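# Sort full electrode packs onto the low platform

## Task

Three packs of welding electrodes sit in the scene. One or two are full and the rest are partly used, and they look identical. Every full pack must end up lying flat on the low platform, and no partly used pack may be on it. If, at the end, a gripper still holds a partly used pack lifted above the bench, the task fails. A pack counts as placed only if it stays put without the robot's support. Finish by releasing everything and pulling the grippers away.

## Robot and tools

Robot: two xArm6 arms with parallel two-finger grippers, named left_arm and right_arm. The names do not refer to sides of any camera image. Base of left_arm: (+0.012, +0.318, 0) m, quat_wxyz (+0.997, 0, 0, -0.078). Base of right_arm: (+0.034, -0.268, 0) m, quat_wxyz (+0.996, 0, 0, +0.095).

Frame: one shared scene frame for everything. Origin on the table top midway between the arms; +z up; +x outward over the table; left_arm sits toward +y. Positions are in metres, orientations are quaternions written w first (qw, qx, qy, qz).

Gripper geometry: fingers extend along the gripper's +z axis and close along its y axis. end_effector_position is the spot between the pads when closed, roughly 2 cm short of the fingertips; while closing, the tips advance about 10 mm further along +z. Reported hand positions may be somewhat off, more so at long reach.

Row format (used by both motion tools): 16 numbers, always all of them even when one arm is idle. First left_arm: x, y, z, qw, qx, qy, qz, opening; then right_arm in the same order. x, y, z and the quaternion are an absolute target pose for that gripper in the scene frame, not an offset. opening runs from -1 (closed) to +1 (fully open, 0.084 m).

execute_actions(actions): a list of actions run one after another. Each action is a table of at most 15 rows; each row lasts one control step of 1/30 s, and a table with fewer rows repeats its final row until 15 steps have passed. An empty list just reports state and images. Any target lying more than 0.6 m from the gripper's current position along one of that gripper's own axes gets the action rejected for both arms; a malformed action, or a first action failing this test against the latest reported state, rejects the entire call and nothing moves. Per step, the commanded pose is trimmed to within 70 mm and 16 degrees of the measured pose, so a distant target may need several actions; afterwards the arm only continues up to the last trimmed pose. To hold orientation, repeat one fixed quaternion in every row rather than copying the drifting reported one.

move(target, speed, blocking): target is one 16-number row of absolute poses. Each gripper travels a straight line toward its pose, both finishing together, over 0.5 to 10 s (cut off at 10 s). speed is the path's top speed in m/s, 0.002 to 0.5, default 0.25; rotation is capped at twice that value in rad/s, taking the shorter way round. The opening is applied at the start. Paths ignore obstacles and the other arm, and the real hand may lag, wander or overshoot speed, especially near full extension. Faster moves and targets set deeper past a contact hit and press harder. blocking=false returns after 0.5 s while motion continues; until a result shows the move ended, execute_actions and new moves are refused, so use wait or stop. The result adds a move: line with the ending (done, off_target, moving, held, fault), any limits (paced = pose clipped; held = some steps blocked, after which the arm may surge), and each gripper's distance from its pose. If only one arm is named, the other finished at rest.

wait(seconds): 0 to 10; lets the scene run with the last commands held, returning early if a running move ends. stop(): brakes the current move; needs room, the fingers keep moving. zoom_image(camera, region): region [x0, y0, x1, y1] in pixels, at most 504 by 504, on the latest image of cam_head_left, cam_head_right, cam_high, cam_low, cam_left_wrist or cam_right_wrist (all 504x504). read_manual(section): only "licences"; no motion. finished_scene(scene): give the current scene's number to end it; irreversible, and the goal must already hold.

Results: a state line per arm with position, end_effector_quat_wxyz and velocities; grip_measured (finger opening on the opening scale); Hand target lines (pose the controller is driving toward); joint positions and torques; a pose unreachable line when the clearance check altered or blocked that arm's command. Torque readings carry per-arm offset, scale and noise; a held object's weight adds to them, which can help tell heavier full packs from partly used ones, since they look the same.

Gripping: to keep hold, command an opening well under grip_measured; the bigger the gap, the harder the squeeze (about 24 N per pad, objects up to about 6 cm wide). A fast close can squeeze harder. Resending grip_measured still presses lightly; wide parts may slip.

Limits: joint ranges (rad) base to gripper: waist -6.283 to 6.283, shoulder -2.059 to 2.094, elbow -3.927 to 0.192, forearm roll -6.283 to 6.283, wrist pitch -1.693 to 3.142, wrist roll -6.283 to 6.283. Load limits (N m): waist 45.5, shoulder 45.5, elbow 27.3, forearm roll 27.3, wrist pitch 18.2, wrist roll 18.2. Reaching one causes a TORQUE FAULT: the arm backs off, freezes 10 s and drops the rest of the call. Holding loads heats motors: MOTOR HOT from 65 °C, braking with OVER-TEMPERATURE FAULT at 80 °C. The robot keeps its last command while you compose a reply.

Avoid: arms colliding or pressing each other, knocking anything off the table, dropping or slamming packs, hard pushes. Random tugs may hit a held pack or nudge loose ones. For an idle arm, resend its exact last pose and opening each call. Finish with all packs released and grippers clear.

Each tool is called by a JSON object that holds its "method" and its "body", one argument or row to a line.

## Session

{"method": "execute_actions", "body": {
  "actions": []
}}

Scene clock: 0.00 s.
left_arm: end_effector_position=(+0.3123, +0.5799, +0.2475) grip_measured=+1.00 end_effector_quat_wxyz=(-0.000, +0.937, +0.348, -0.004) end_effector_velocity=(-0.000, +0.000, +0.000) end_effector_angular_velocity=(+0.001, +0.000, +0.001) | right_arm: end_effector_position=(+0.3933, -0.0830, +0.1775) grip_measured=+1.00 end_effector_quat_wxyz=(+0.113, +0.865, -0.486, +0.056) end_effector_velocity=(+0.000, +0.000, +0.000) end_effector_angular_velocity=(+0.000, -0.001, -0.001)
Joint positions: left_arm=[ 0.872 -0.263 -0.925  0.003  1.195  0.003  0.084] | right_arm=[ 0.395 -0.066 -0.931 -0.222  1.16   1.714  0.084]
Joint velocities: left_arm=[ 0.    -0.    -0.     0.001 -0.    -0.001  0.   ] | right_arm=[-0.    -0.    -0.    -0.    -0.     0.001  0.   ]
Joint torques (N m, as the arm reports them, + toward a larger angle): no reading
Motor temperatures (°C, as the motors report them): left_arm=[34 34 39 34 35 33] | right_arm=[34 32 37 36 36 39]
Hand target (left_arm): +0.312, +0.580, +0.248; -0.000, +0.937, +0.348, -0.004
Hand target (right_arm): +0.393, -0.083, +0.177; +0.113, +0.865, -0.486, +0.056

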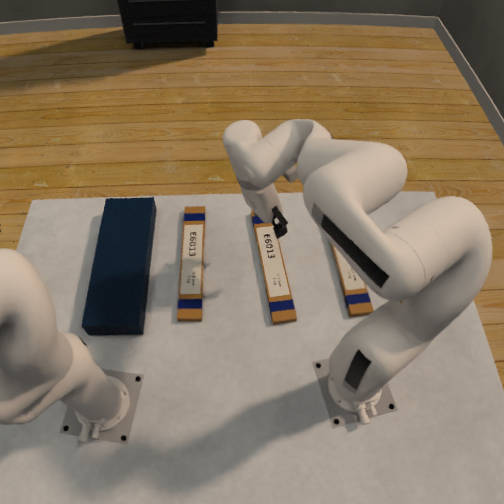

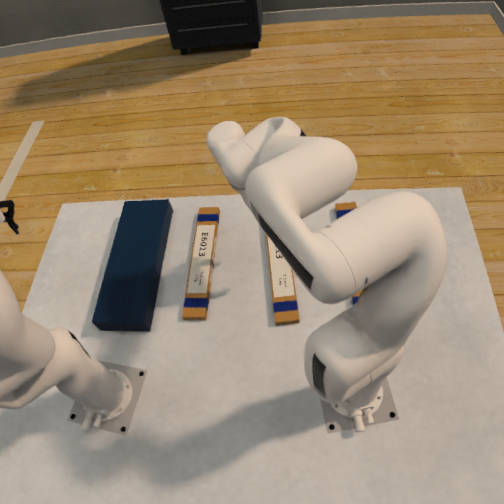

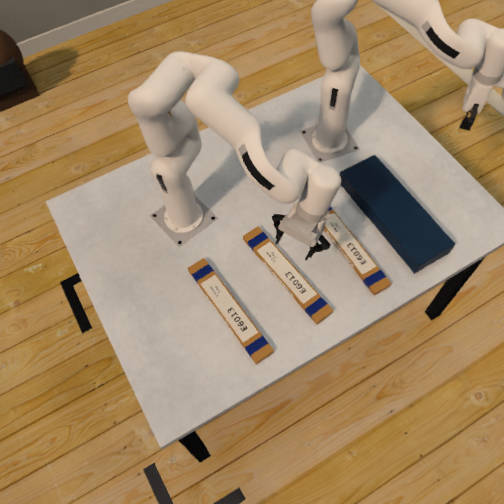

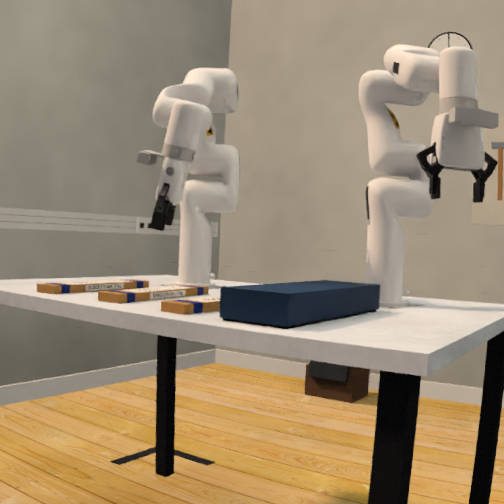

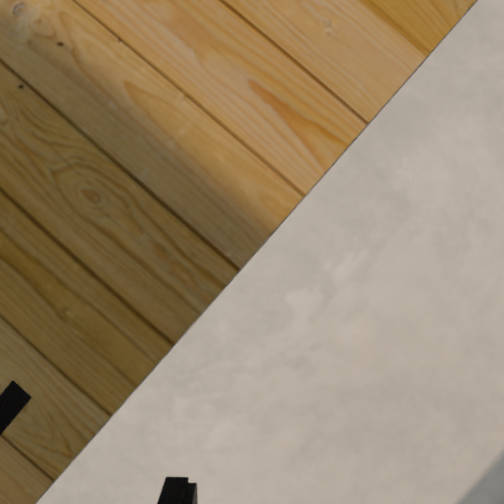

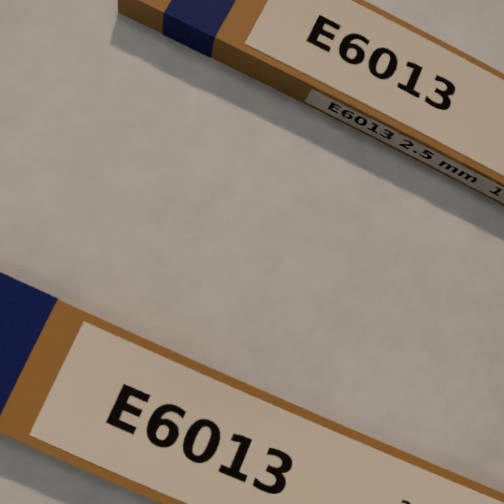

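{"method": "move", "body": {
  "target": [0.39,0.107,0.16,0,1,0,0,1,0.38,-0.30,0.16,0,0.999,0.04,0,1],
  "speed": 0.3
}}

Scene clock: 11.77 s.
left_arm: end_effector_position=(+0.3902, +0.1076, +0.1602) grip_measured=+1.00 end_effector_quat_wxyz=(-0.001, +1.000, -0.000, +0.002) end_effector_velocity=(-0.000, -0.002, -0.001) end_effector_angular_velocity=(+0.001, +0.003, -0.004) | right_arm: end_effector_position=(+0.3791, -0.3002, +0.1599) grip_measured=+1.00 end_effector_quat_wxyz=(+0.002, +0.999, +0.040, -0.000) end_effector_velocity=(+0.000, -0.001, +0.000) end_effector_angular_velocity=(+0.004, +0.001, +0.003)
Joint positions: left_arm=[-0.353 -0.063 -0.867  0.005  0.928 -0.512  0.084] | right_arm=[-0.282 -0.365 -0.572 -0.004  0.936 -0.17   0.084]
Joint velocities: left_arm=[-0.005  0.008 -0.005 -0.     0.    -0.001 -0.   ] | right_arm=[-0.006  0.002 -0.003  0.005  0.003 -0.012  0.   ]
Joint torques (N m, as the arm reports them, + toward a larger angle): left_arm=[  0.32 -11.48 -23.24   0.88  -1.14  -0.28] | right_arm=[  0.16 -13.08 -17.1   -0.94  -2.42  -0.07]
Motor temperatures (°C, as the motors report them): left_arm=[34 34 41 34 35 33] | right_arm=[34 32 38 36 36 39]
Hand target (left_arm): +0.390, +0.107, +0.160; -0.001, +1.000, -0.000, +0.001
Hand target (right_arm): +0.379, -0.300, +0.160; +0.001, +0.999, +0.040, -0.000
Off the commanded pose (left_arm): 0.001 m, 0 deg.
Off the commanded pose (right_arm): 0.001 m, 0 deg.
move: done
camera_calibration (this result's frames):
cam_left_wrist: T_world_to_cam=[[-0.00124489, -0.99967, 0.025644, 0.134739], [-0.999995, 0.00131555, 0.00273852, 0.453881], [-0.00277136, -0.0256405, -0.999667, 0.292076], [0, 0, 0, 1]] pos_world=[0.454856, 0.141586, 0.287281]
cam_right_wrist: T_world_to_cam=[[0.0770666, -0.996998, 0.00745326, -0.302078], [-0.996958, -0.0771464, -0.0110943, 0.430556], [0.011636, -0.00657559, -0.999911, 0.28423], [0, 0, 0, 1]] pos_world=[0.449219, -0.266087, 0.291233]

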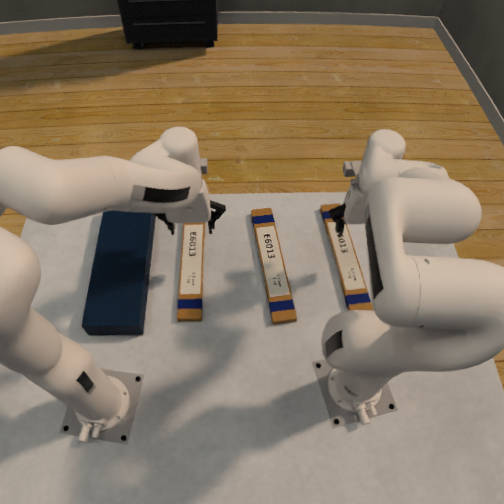

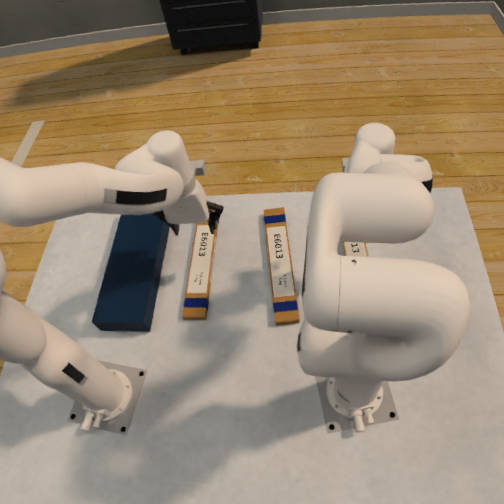

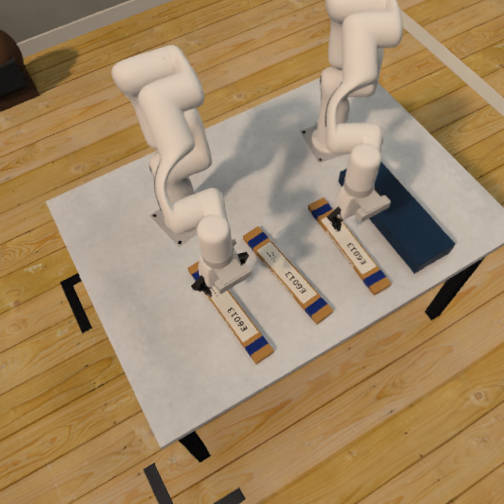

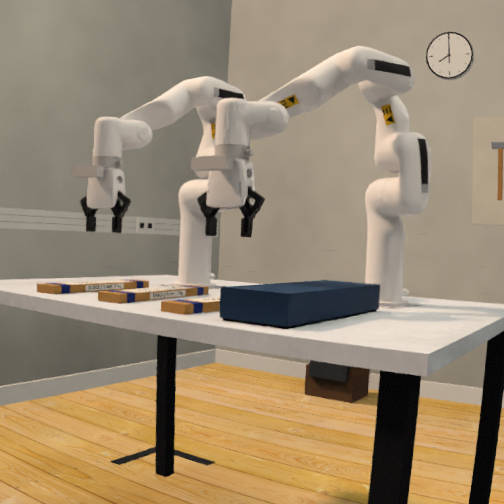

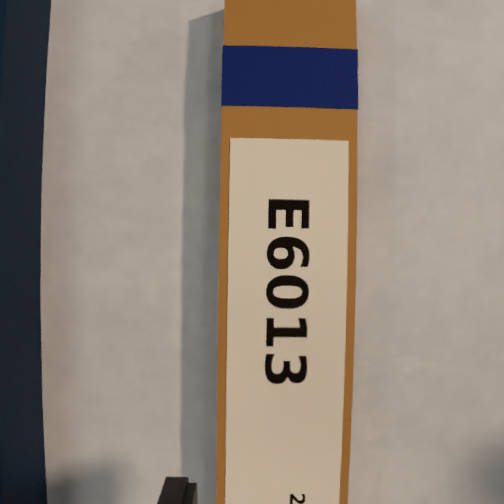

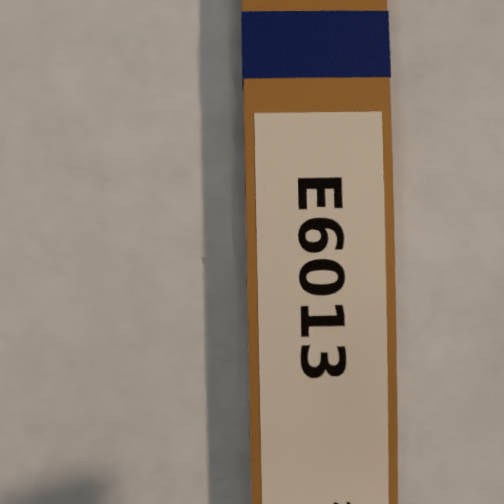

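{"method": "move", "body": {
  "target": [0.388,0.121,0.05,0,1,-0.012,0,1,0.391,-0.298,0.05,0,0.9987,0.05,0,1],
  "speed": 0.15
}}

{"method": "move", "body": {
  "target": [0.388,0.121,0.021,0,1,-0.012,0,1,0.391,-0.298,0.021,0,0.9987,0.05,0,1],
  "speed": 0.05
}}

{"method": "zoom_image", "body": {
  "camera": "cam_low",
  "region": [20,230,280,330]
}}

Scene clock: 19.67 s.
left_arm: end_effector_position=(+0.3879, +0.1208, +0.0504) grip_measured=+1.00 end_effector_quat_wxyz=(+0.001, +1.000, -0.012, +0.000) end_effector_velocity=(-0.001, +0.000, -0.002) end_effector_angular_velocity=(+0.001, +0.003, -0.000) | right_arm: end_effector_position=(+0.3914, -0.2979, +0.0504) grip_measured=+1.00 end_effector_quat_wxyz=(-0.000, +0.999, +0.050, +0.000) end_effector_velocity=(-0.001, +0.000, -0.003) end_effector_angular_velocity=(+0.000, +0.003, +0.001)
Joint positions: left_arm=[-0.327  0.136 -0.733 -0.001  0.596 -0.457  0.084] | right_arm=[-0.274 -0.054 -0.493  0.001  0.546 -0.186  0.084]
Joint velocities: left_arm=[-0.001  0.004  0.002 -0.001 -0.003  0.     0.   ] | right_arm=[ 0.001  0.008  0.     0.    -0.005 -0.    -0.   ]
Joint torques (N m, as the arm reports them, + toward a larger angle): left_arm=[  0.5  -12.71 -19.75   0.99  -1.02  -0.2 ] | right_arm=[  0.11 -16.73 -13.91  -0.83  -2.42  -0.14]
Motor temperatures (°C, as the motors report them): left_arm=[34 34 41 34 35 33] | right_arm=[34 32 38 36 36 39]
Hand target (left_arm): +0.388, +0.121, +0.050; +0.000, +1.000, -0.012, -0.000
Hand target (right_arm): +0.391, -0.298, +0.050; -0.000, +0.999, +0.050, +0.000
Off the commanded pose (left_arm): 0.001 m, 0 deg.
Off the commanded pose (right_arm): 0.001 m, 0 deg.
move: done
camera_calibration (this result's frames):
cam_left_wrist: T_world_to_cam=[[-0.0257417, -0.999235, 0.0294363, 0.159944], [-0.999649, 0.0259154, 0.00553628, 0.448618], [-0.0062949, -0.0292834, -0.999551, 0.184512], [0, 0, 0, 1]] pos_world=[0.453739, 0.153599, 0.177238]
cam_right_wrist: T_world_to_cam=[[0.0977824, -0.995201, 0.00376747, -0.30726], [-0.995131, -0.0978213, -0.0120935, 0.435034], [0.012404, -0.00256659, -0.99992, 0.175515], [0, 0, 0, 1]] pos_world=[0.460783, -0.262779, 0.18192]

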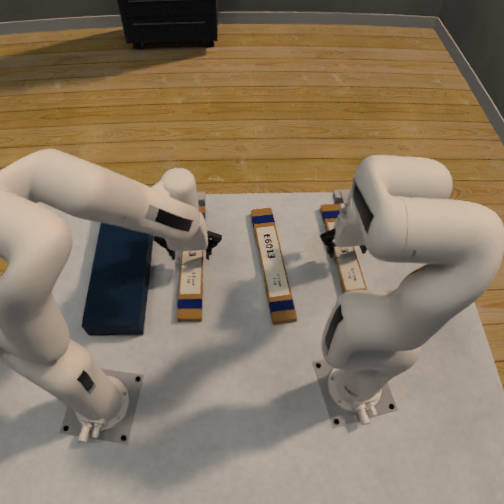

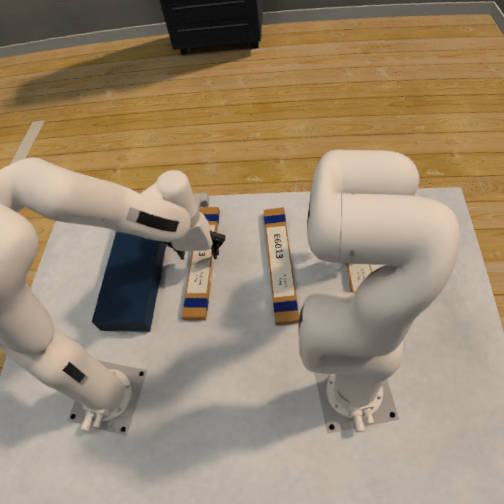

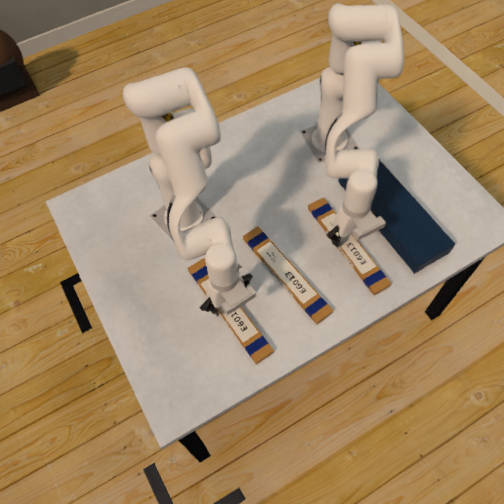

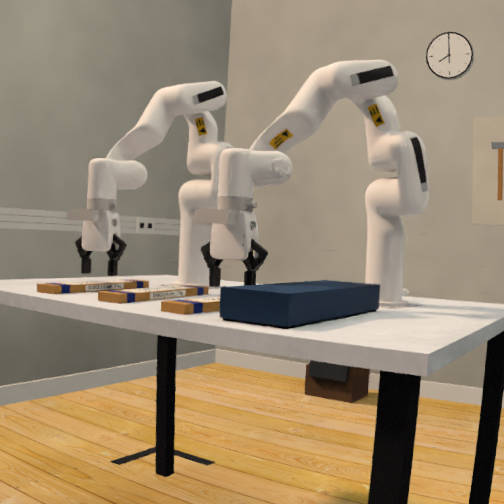

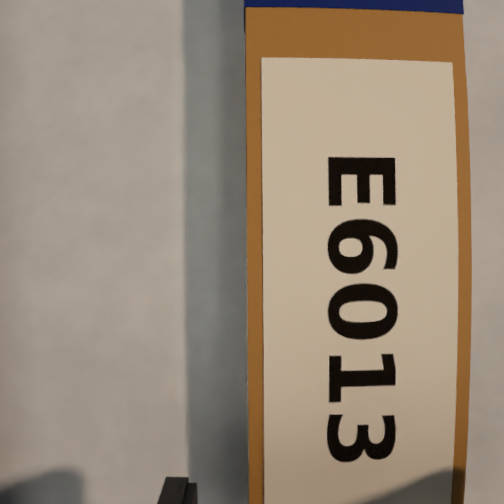

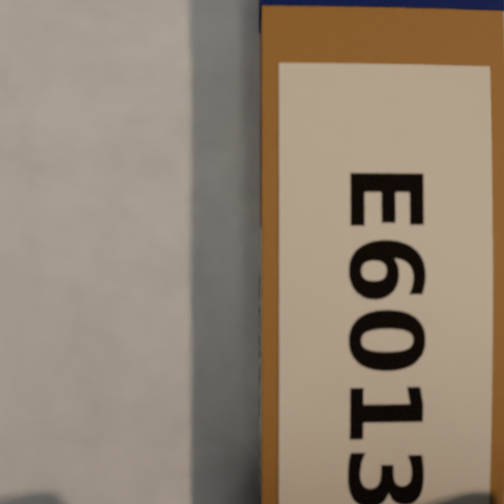

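Scene clock: 20.63 s.
left_arm: end_effector_position=(+0.3880, +0.1209, +0.0213) grip_measured=+1.00 end_effector_quat_wxyz=(+0.000, +1.000, -0.012, +0.000) end_effector_velocity=(+0.001, -0.000, -0.001) end_effector_angular_velocity=(-0.000, -0.002, -0.001) | right_arm: end_effector_position=(+0.3912, -0.2979, +0.0212) grip_measured=+1.00 end_effector_quat_wxyz=(-0.000, +0.999, +0.050, +0.000) end_effector_velocity=(+0.000, -0.000, -0.001) end_effector_angular_velocity=(+0.000, -0.001, -0.001)
Joint positions: left_arm=[-0.326  0.216 -0.727 -0.     0.511 -0.458  0.084] | right_arm=[-0.274  0.042 -0.485  0.001  0.442 -0.185  0.084]
Joint velocities: left_arm=[ 0.     0.003 -0.     0.002 -0.004 -0.    -0.   ] | right_arm=[-0.     0.006 -0.     0.    -0.006  0.001 -0.   ]
Joint torques (N m, as the arm reports them, + toward a larger angle): left_arm=[  0.28 -12.84 -18.31   1.04  -1.08  -0.22] | right_arm=[  0.2  -17.33 -12.67  -0.81  -2.32  -0.05]
Motor temperatures (°C, as the motors report them): left_arm=[34 34 41 34 35 33] | right_arm=[34 32 38 36 36 39]
Hand target (left_arm): +0.388, +0.121, +0.021; +0.000, +1.000, -0.012, -0.000
Hand target (right_arm): +0.391, -0.298, +0.021; -0.000, +0.999, +0.050, +0.000
Off the commanded pose (left_arm): 0.000 m, 0 deg.
Off the commanded pose (right_arm): 0.000 m, 0 deg.
move: done
camera_calibration (this result's frames):
cam_left_wrist: T_world_to_cam=[[-0.0251737, -0.999268, 0.0288119, 0.16074], [-0.999663, 0.0253434, 0.00553865, 0.449019], [-0.00626479, -0.0286628, -0.99957, 0.155307], [0, 0, 0, 1]] pos_world=[0.453887, 0.153694, 0.148122]
cam_right_wrist: T_world_to_cam=[[0.0972937, -0.995247, 0.00418245, -0.307051], [-0.995183, -0.0973365, -0.0116629, 0.434581], [0.0120146, -0.00302758, -0.999923, 0.14641], [0, 0, 0, 1]] pos_world=[0.460602, -0.262848, 0.152752]

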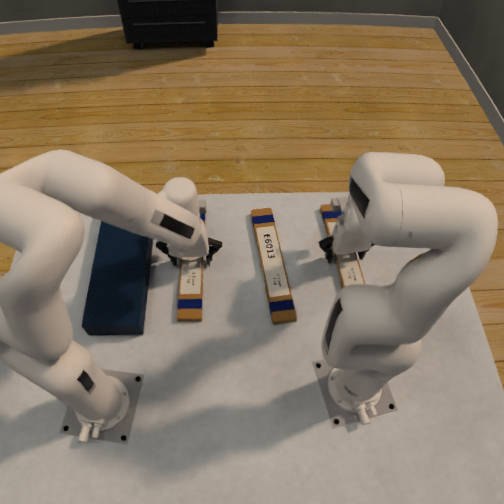

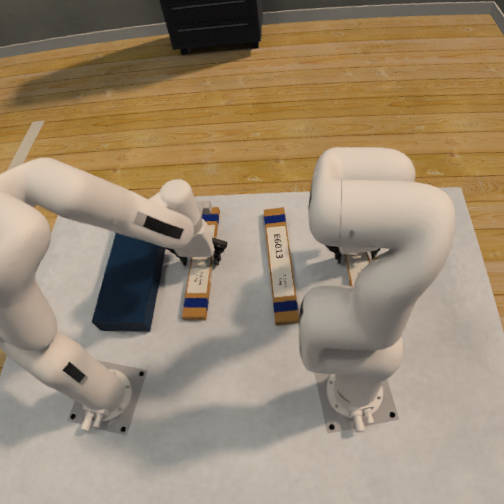

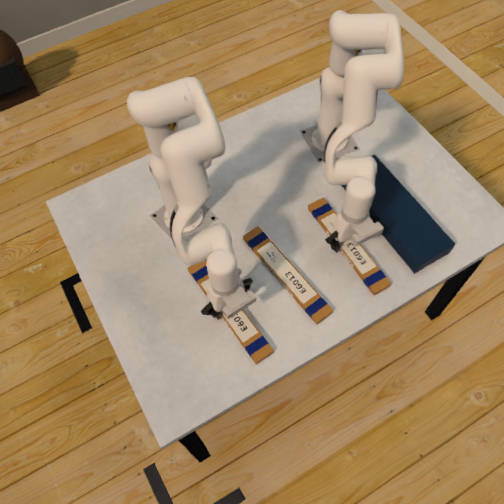

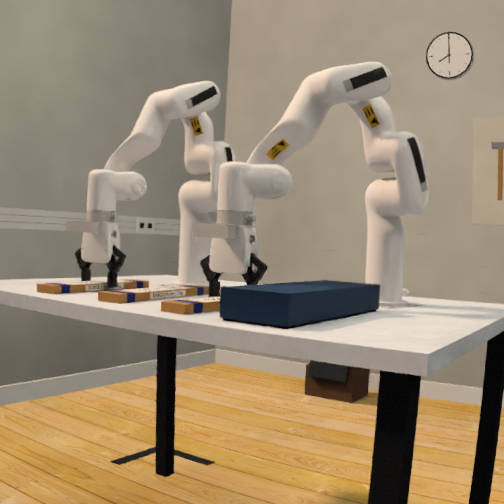

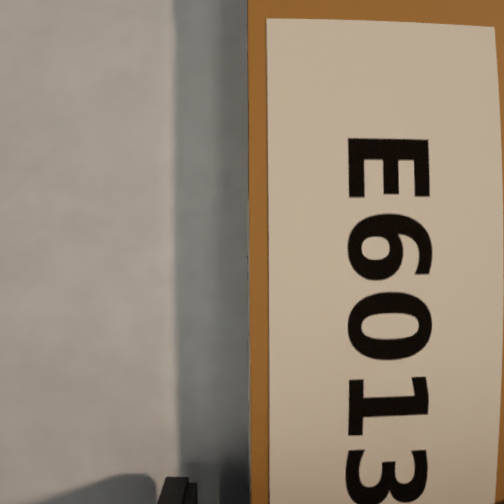

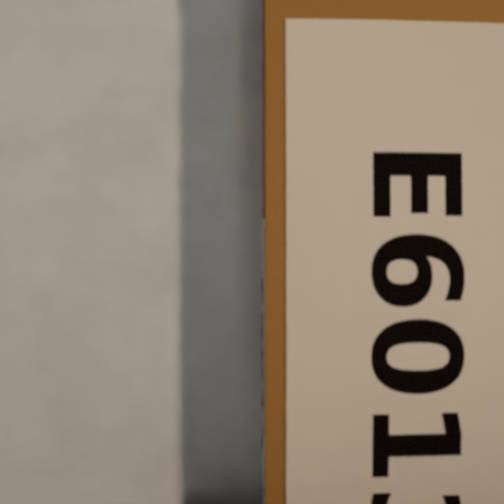

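Region (20, 230, 280, 330) of cam_low's 504x504 image, scaled by 1.938, with more detail than that image has; it fills the top 194 rows of this view, and the rest is white.

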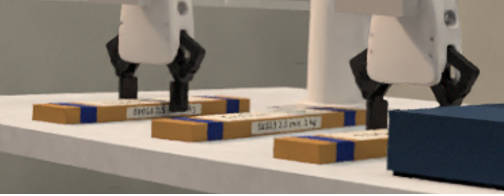

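{"method": "move", "body": {
  "target": [0.388,0.121,0.018,0,1,-0.012,0,-0.4,0.391,-0.300,0.018,0,0.9987,0.05,0,-0.4],
  "speed": 0.05
}}

{"method": "move", "body": {
  "target": [0.388,0.121,0.07,0,1,-0.012,0,-0.4,0.391,-0.298,0.07,0,0.9987,0.05,0,-0.4],
  "speed": 0.08
}}

{"method": "move", "body": {
  "target": [0.388,0.121,0.05,0,1,-0.012,0,-0.4,0.391,-0.298,0.05,0,0.9987,0.05,0,-0.4],
  "speed": 0.08
}}

Scene clock: 26.03 s.
left_arm: end_effector_position=(+0.3888, +0.1208, +0.0189) grip_measured=+0.37 end_effector_quat_wxyz=(+0.001, +1.000, -0.012, +0.001) end_effector_velocity=(+0.000, +0.001, -0.002) end_effector_angular_velocity=(+0.000, -0.000, +0.000) | right_arm: end_effector_position=(+0.3926, -0.2998, +0.0190) grip_measured=+0.37 end_effector_quat_wxyz=(+0.000, +0.999, +0.050, +0.002) end_effector_velocity=(-0.001, -0.002, -0.002) end_effector_angular_velocity=(-0.000, +0.001, -0.004)
Joint positions: left_arm=[-0.326  0.223 -0.728  0.     0.502 -0.458  0.06 ] | right_arm=[-0.279  0.052 -0.487  0.     0.43  -0.19   0.06 ]
Joint velocities: left_arm=[ 0.002  0.006 -0.     0.001 -0.006  0.001  0.   ] | right_arm=[-0.005  0.005  0.001 -0.    -0.006 -0.001 -0.   ]
Joint torques (N m, as the arm reports them, + toward a larger angle): left_arm=[ -0.85  -6.99 -14.97   1.07  -2.05   0.13] | right_arm=[-4.31 -8.79 -7.65 -1.82 -1.83 -0.17]
Motor temperatures (°C, as the motors report them): left_arm=[34 34 41 34 35 33] | right_arm=[34 32 38 36 36 39]
Hand target (left_arm): +0.388, +0.121, +0.018; +0.000, +1.000, -0.012, -0.000
Hand target (right_arm): +0.391, -0.300, +0.018; -0.000, +0.999, +0.050, -0.000
Off the commanded pose (left_arm): 0.001 m, 0 deg.
Off the commanded pose (right_arm): 0.002 m, 0 deg.
move: done
camera_calibration (this result's frames):
cam_left_wrist: T_world_to_cam=[[-0.0245268, -0.999264, 0.0294842, 0.160443], [-0.99969, 0.0246454, 0.00366553, 0.449959], [-0.00438948, -0.0293852, -0.999559, 0.152244], [0, 0, 0, 1]] pos_world=[0.454423, 0.153709, 0.145797]
cam_right_wrist: T_world_to_cam=[[0.0981276, -0.995161, 0.00504867, -0.309295], [-0.995051, -0.098194, -0.015214, 0.435492], [0.0156361, -0.00353077, -0.999872, 0.142599], [0, 0, 0, 1]] pos_world=[0.461457, -0.264533, 0.150768]

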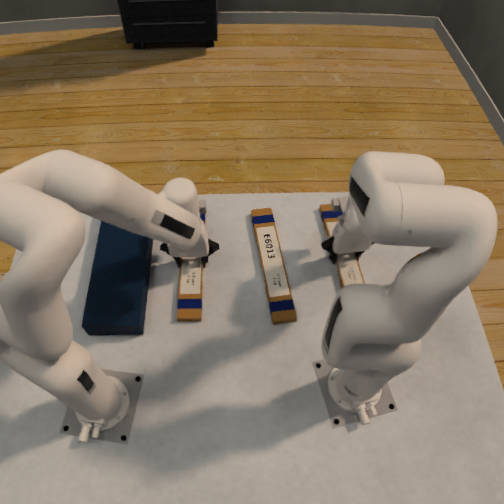

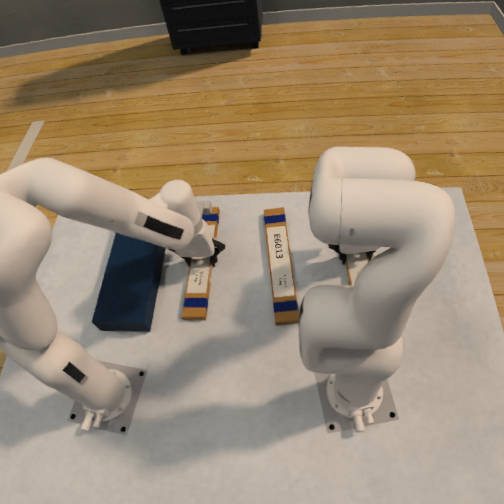

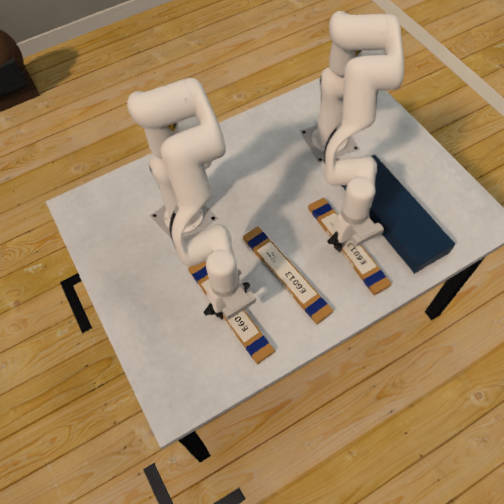

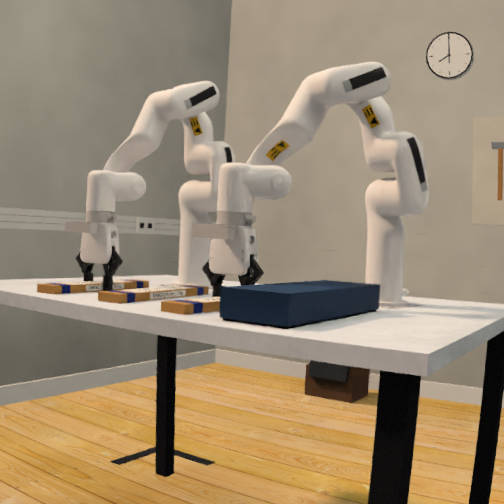

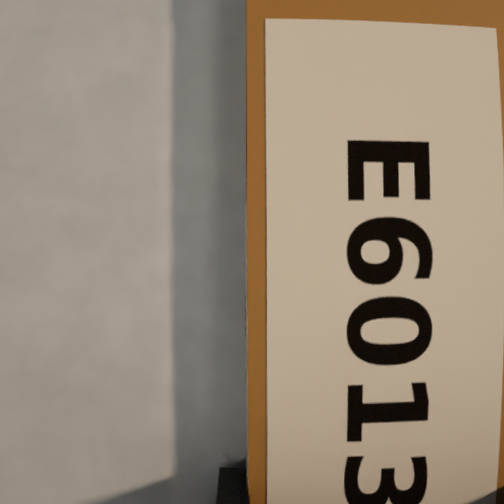

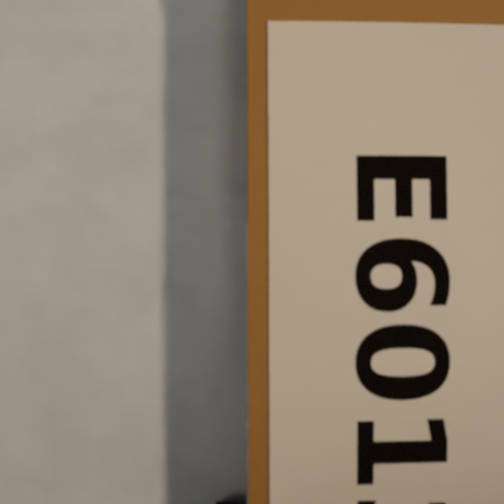

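Scene clock: 27.10 s.
left_arm: end_effector_position=(+0.3879, +0.1212, +0.0695) grip_measured=+0.37 end_effector_quat_wxyz=(-0.000, +1.000, -0.012, -0.000) end_effector_velocity=(+0.001, +0.000, +0.003) end_effector_angular_velocity=(-0.002, -0.003, +0.001) | right_arm: end_effector_position=(+0.3905, -0.2981, +0.0695) grip_measured=+0.36 end_effector_quat_wxyz=(+0.000, +0.999, +0.050, -0.001) end_effector_velocity=(-0.000, -0.000, +0.002) end_effector_angular_velocity=(+0.000, +0.001, -0.002)
Joint positions: left_arm=[-0.326  0.089 -0.743  0.001  0.655 -0.459  0.06 ] | right_arm=[-0.274 -0.115 -0.502 -0.001  0.617 -0.184  0.059]
Joint velocities: left_arm=[ 0.001 -0.005 -0.002 -0.     0.004  0.001 -0.   ] | right_arm=[-0.001 -0.006 -0.     0.     0.007  0.001  0.   ]
Joint torques (N m, as the arm reports them, + toward a larger angle): left_arm=[  0.53 -14.04 -23.17   1.05  -1.53  -0.19] | right_arm=[  0.08 -19.7  -18.3   -0.81  -3.39  -0.01]
Motor temperatures (°C, as the motors report them): left_arm=[34 34 41 34 35 33] | right_arm=[34 32 38 36 36 39]
Hand target (left_arm): +0.388, +0.121, +0.070; -0.000, +1.000, -0.012, +0.000
Hand target (right_arm): +0.391, -0.298, +0.070; +0.000, +0.999, +0.050, -0.000
Off the commanded pose (left_arm): 0.001 m, 0 deg.
Off the commanded pose (right_arm): 0.001 m, 0 deg.
move: done
camera_calibration (this result's frames):
cam_left_wrist: T_world_to_cam=[[-0.0247668, -0.999309, 0.0277005, 0.159557], [-0.999668, 0.024954, 0.00643446, 0.448575], [-0.00712126, -0.0275319, -0.999596, 0.203706], [0, 0, 0, 1]] pos_world=[0.453829, 0.153861, 0.196317]
cam_right_wrist: T_world_to_cam=[[0.0969283, -0.995281, 0.00451703, -0.307211], [-0.995235, -0.09697, -0.0101852, 0.434484], [0.0105752, -0.00350827, -0.999938, 0.195089], [0, 0, 0, 1]] pos_world=[0.460128, -0.262945, 0.200889]

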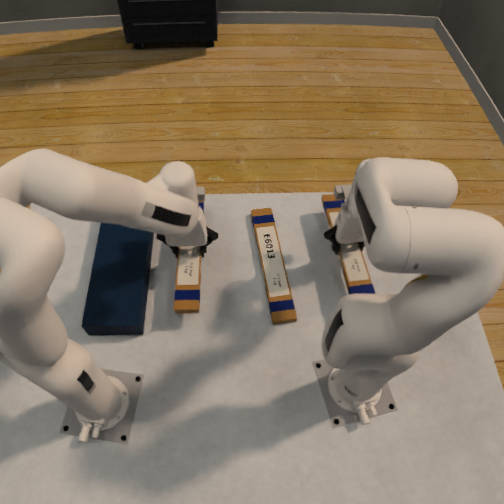

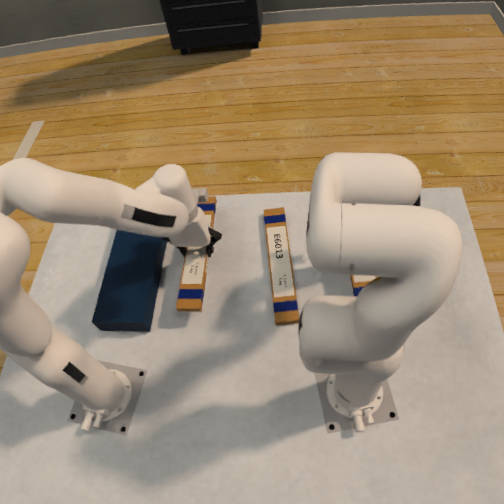

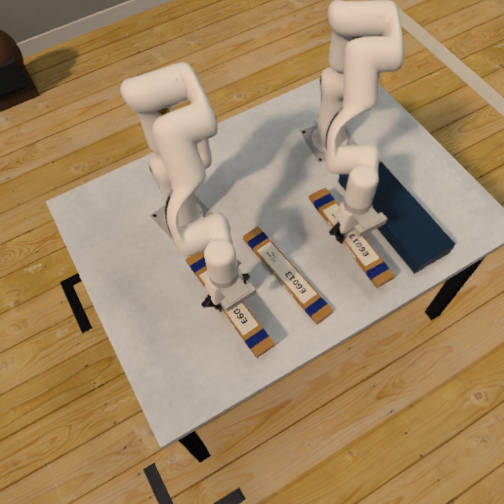

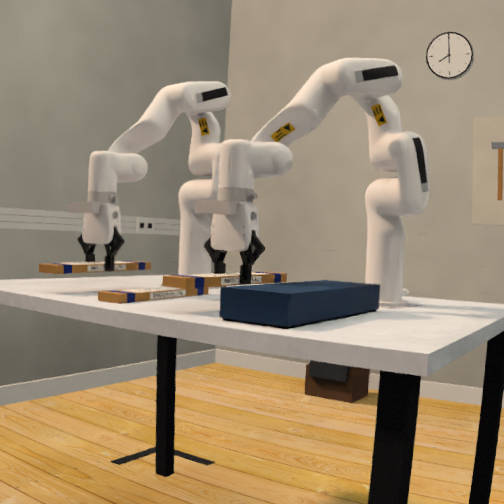

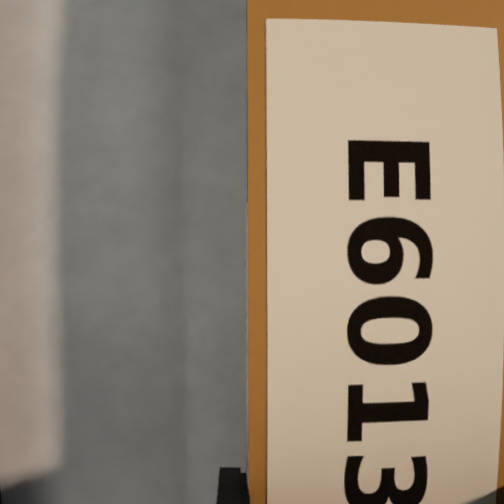

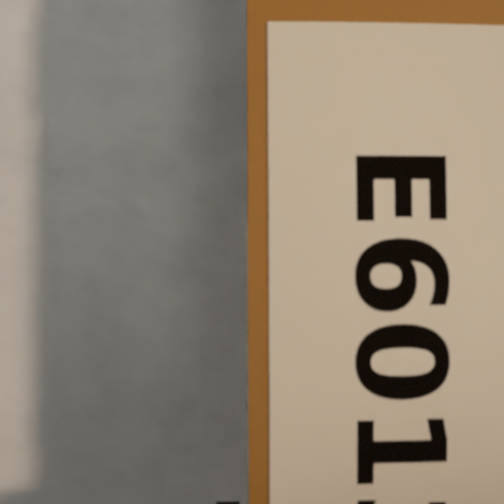

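Scene clock: 27.90 s.
left_arm: end_effector_position=(+0.3881, +0.1209, +0.0503) grip_measured=+0.37 end_effector_quat_wxyz=(+0.000, +1.000, -0.012, +0.000) end_effector_velocity=(+0.001, -0.000, -0.001) end_effector_angular_velocity=(-0.001, -0.003, -0.000) | right_arm: end_effector_position=(+0.3912, -0.2980, +0.0503) grip_measured=+0.36 end_effector_quat_wxyz=(-0.000, +0.999, +0.050, +0.000) end_effector_velocity=(+0.002, -0.000, -0.000) end_effector_angular_velocity=(-0.000, -0.007, +0.000)
Joint positions: left_arm=[-0.326  0.137 -0.733 -0.     0.596 -0.458  0.06 ] | right_arm=[-0.274 -0.055 -0.492  0.     0.546 -0.185  0.059]
Joint velocities: left_arm=[-0.     0.003 -0.     0.    -0.006 -0.    -0.   ] | right_arm=[-0.     0.005 -0.003  0.    -0.008 -0.001  0.   ]
Joint torques (N m, as the arm reports them, + toward a larger angle): left_arm=[  0.5  -14.1  -22.1    0.99  -1.28  -0.28] | right_arm=[  0.07 -19.99 -17.15  -0.83  -3.32  -0.12]
Motor temperatures (°C, as the motors report them): left_arm=[34 34 41 34 35 33] | right_arm=[34 32 38 36 36 39]
Hand target (left_arm): +0.388, +0.121, +0.050; +0.000, +1.000, -0.012, -0.000
Hand target (right_arm): +0.391, -0.298, +0.050; -0.000, +0.999, +0.050, +0.000
Off the commanded pose (left_arm): 0.000 m, 0 deg.
Off the commanded pose (right_arm): 0.000 m, 0 deg.
move: done
camera_calibration (this result's frames):
cam_left_wrist: T_world_to_cam=[[-0.0251375, -0.999271, 0.0287374, 0.159902], [-0.999665, 0.0253051, 0.00548096, 0.448902], [-0.00620416, -0.0285899, -0.999572, 0.184273], [0, 0, 0, 1]] pos_world=[0.453915, 0.153694, 0.177138]
cam_right_wrist: T_world_to_cam=[[0.0972558, -0.99525, 0.00430106, -0.307198], [-0.995185, -0.0973004, -0.0117827, 0.434963], [0.0121452, -0.00313442, -0.999921, 0.175375], [0, 0, 0, 1]] pos_world=[0.460616, -0.262867, 0.181807]

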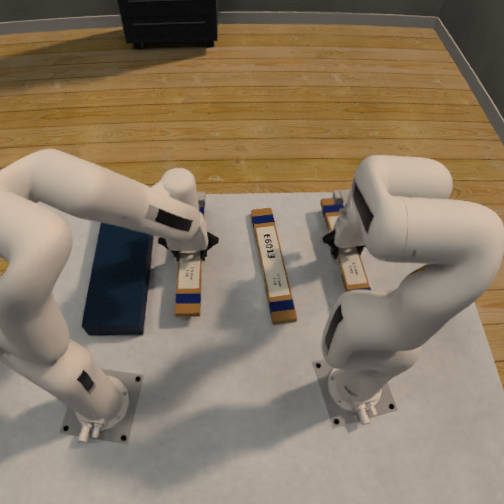

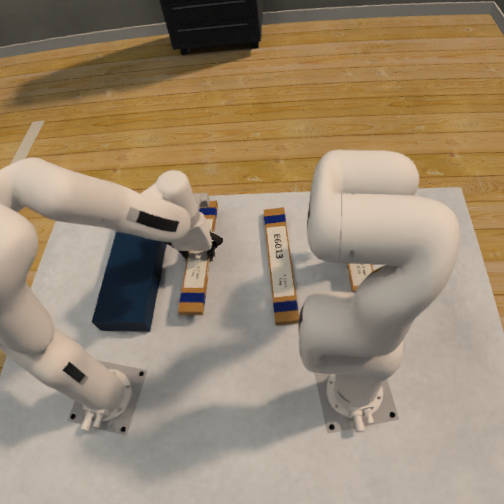

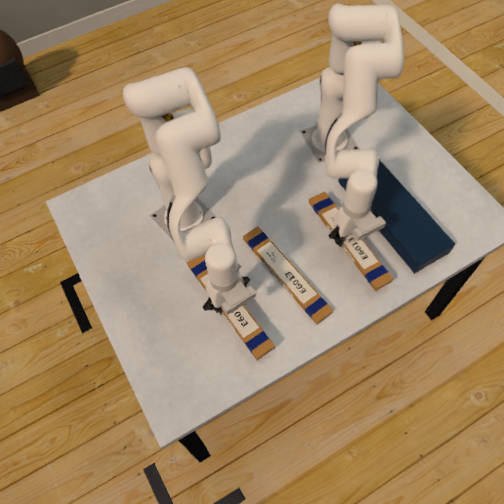

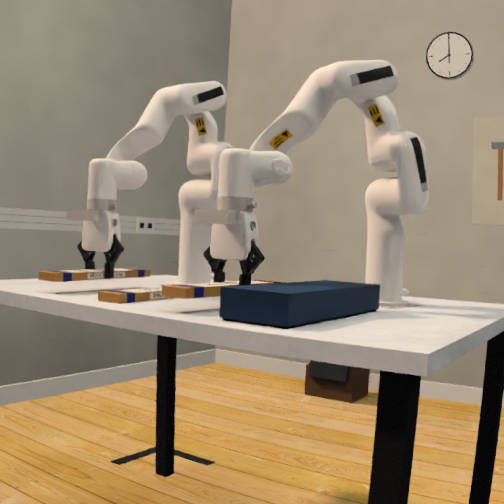

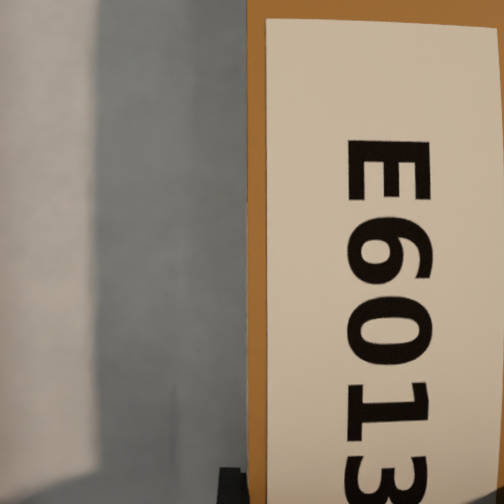

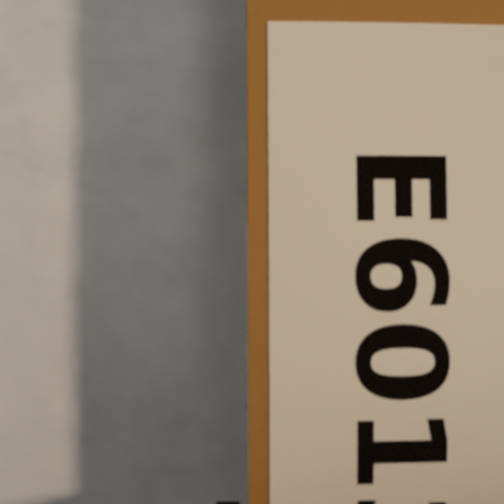

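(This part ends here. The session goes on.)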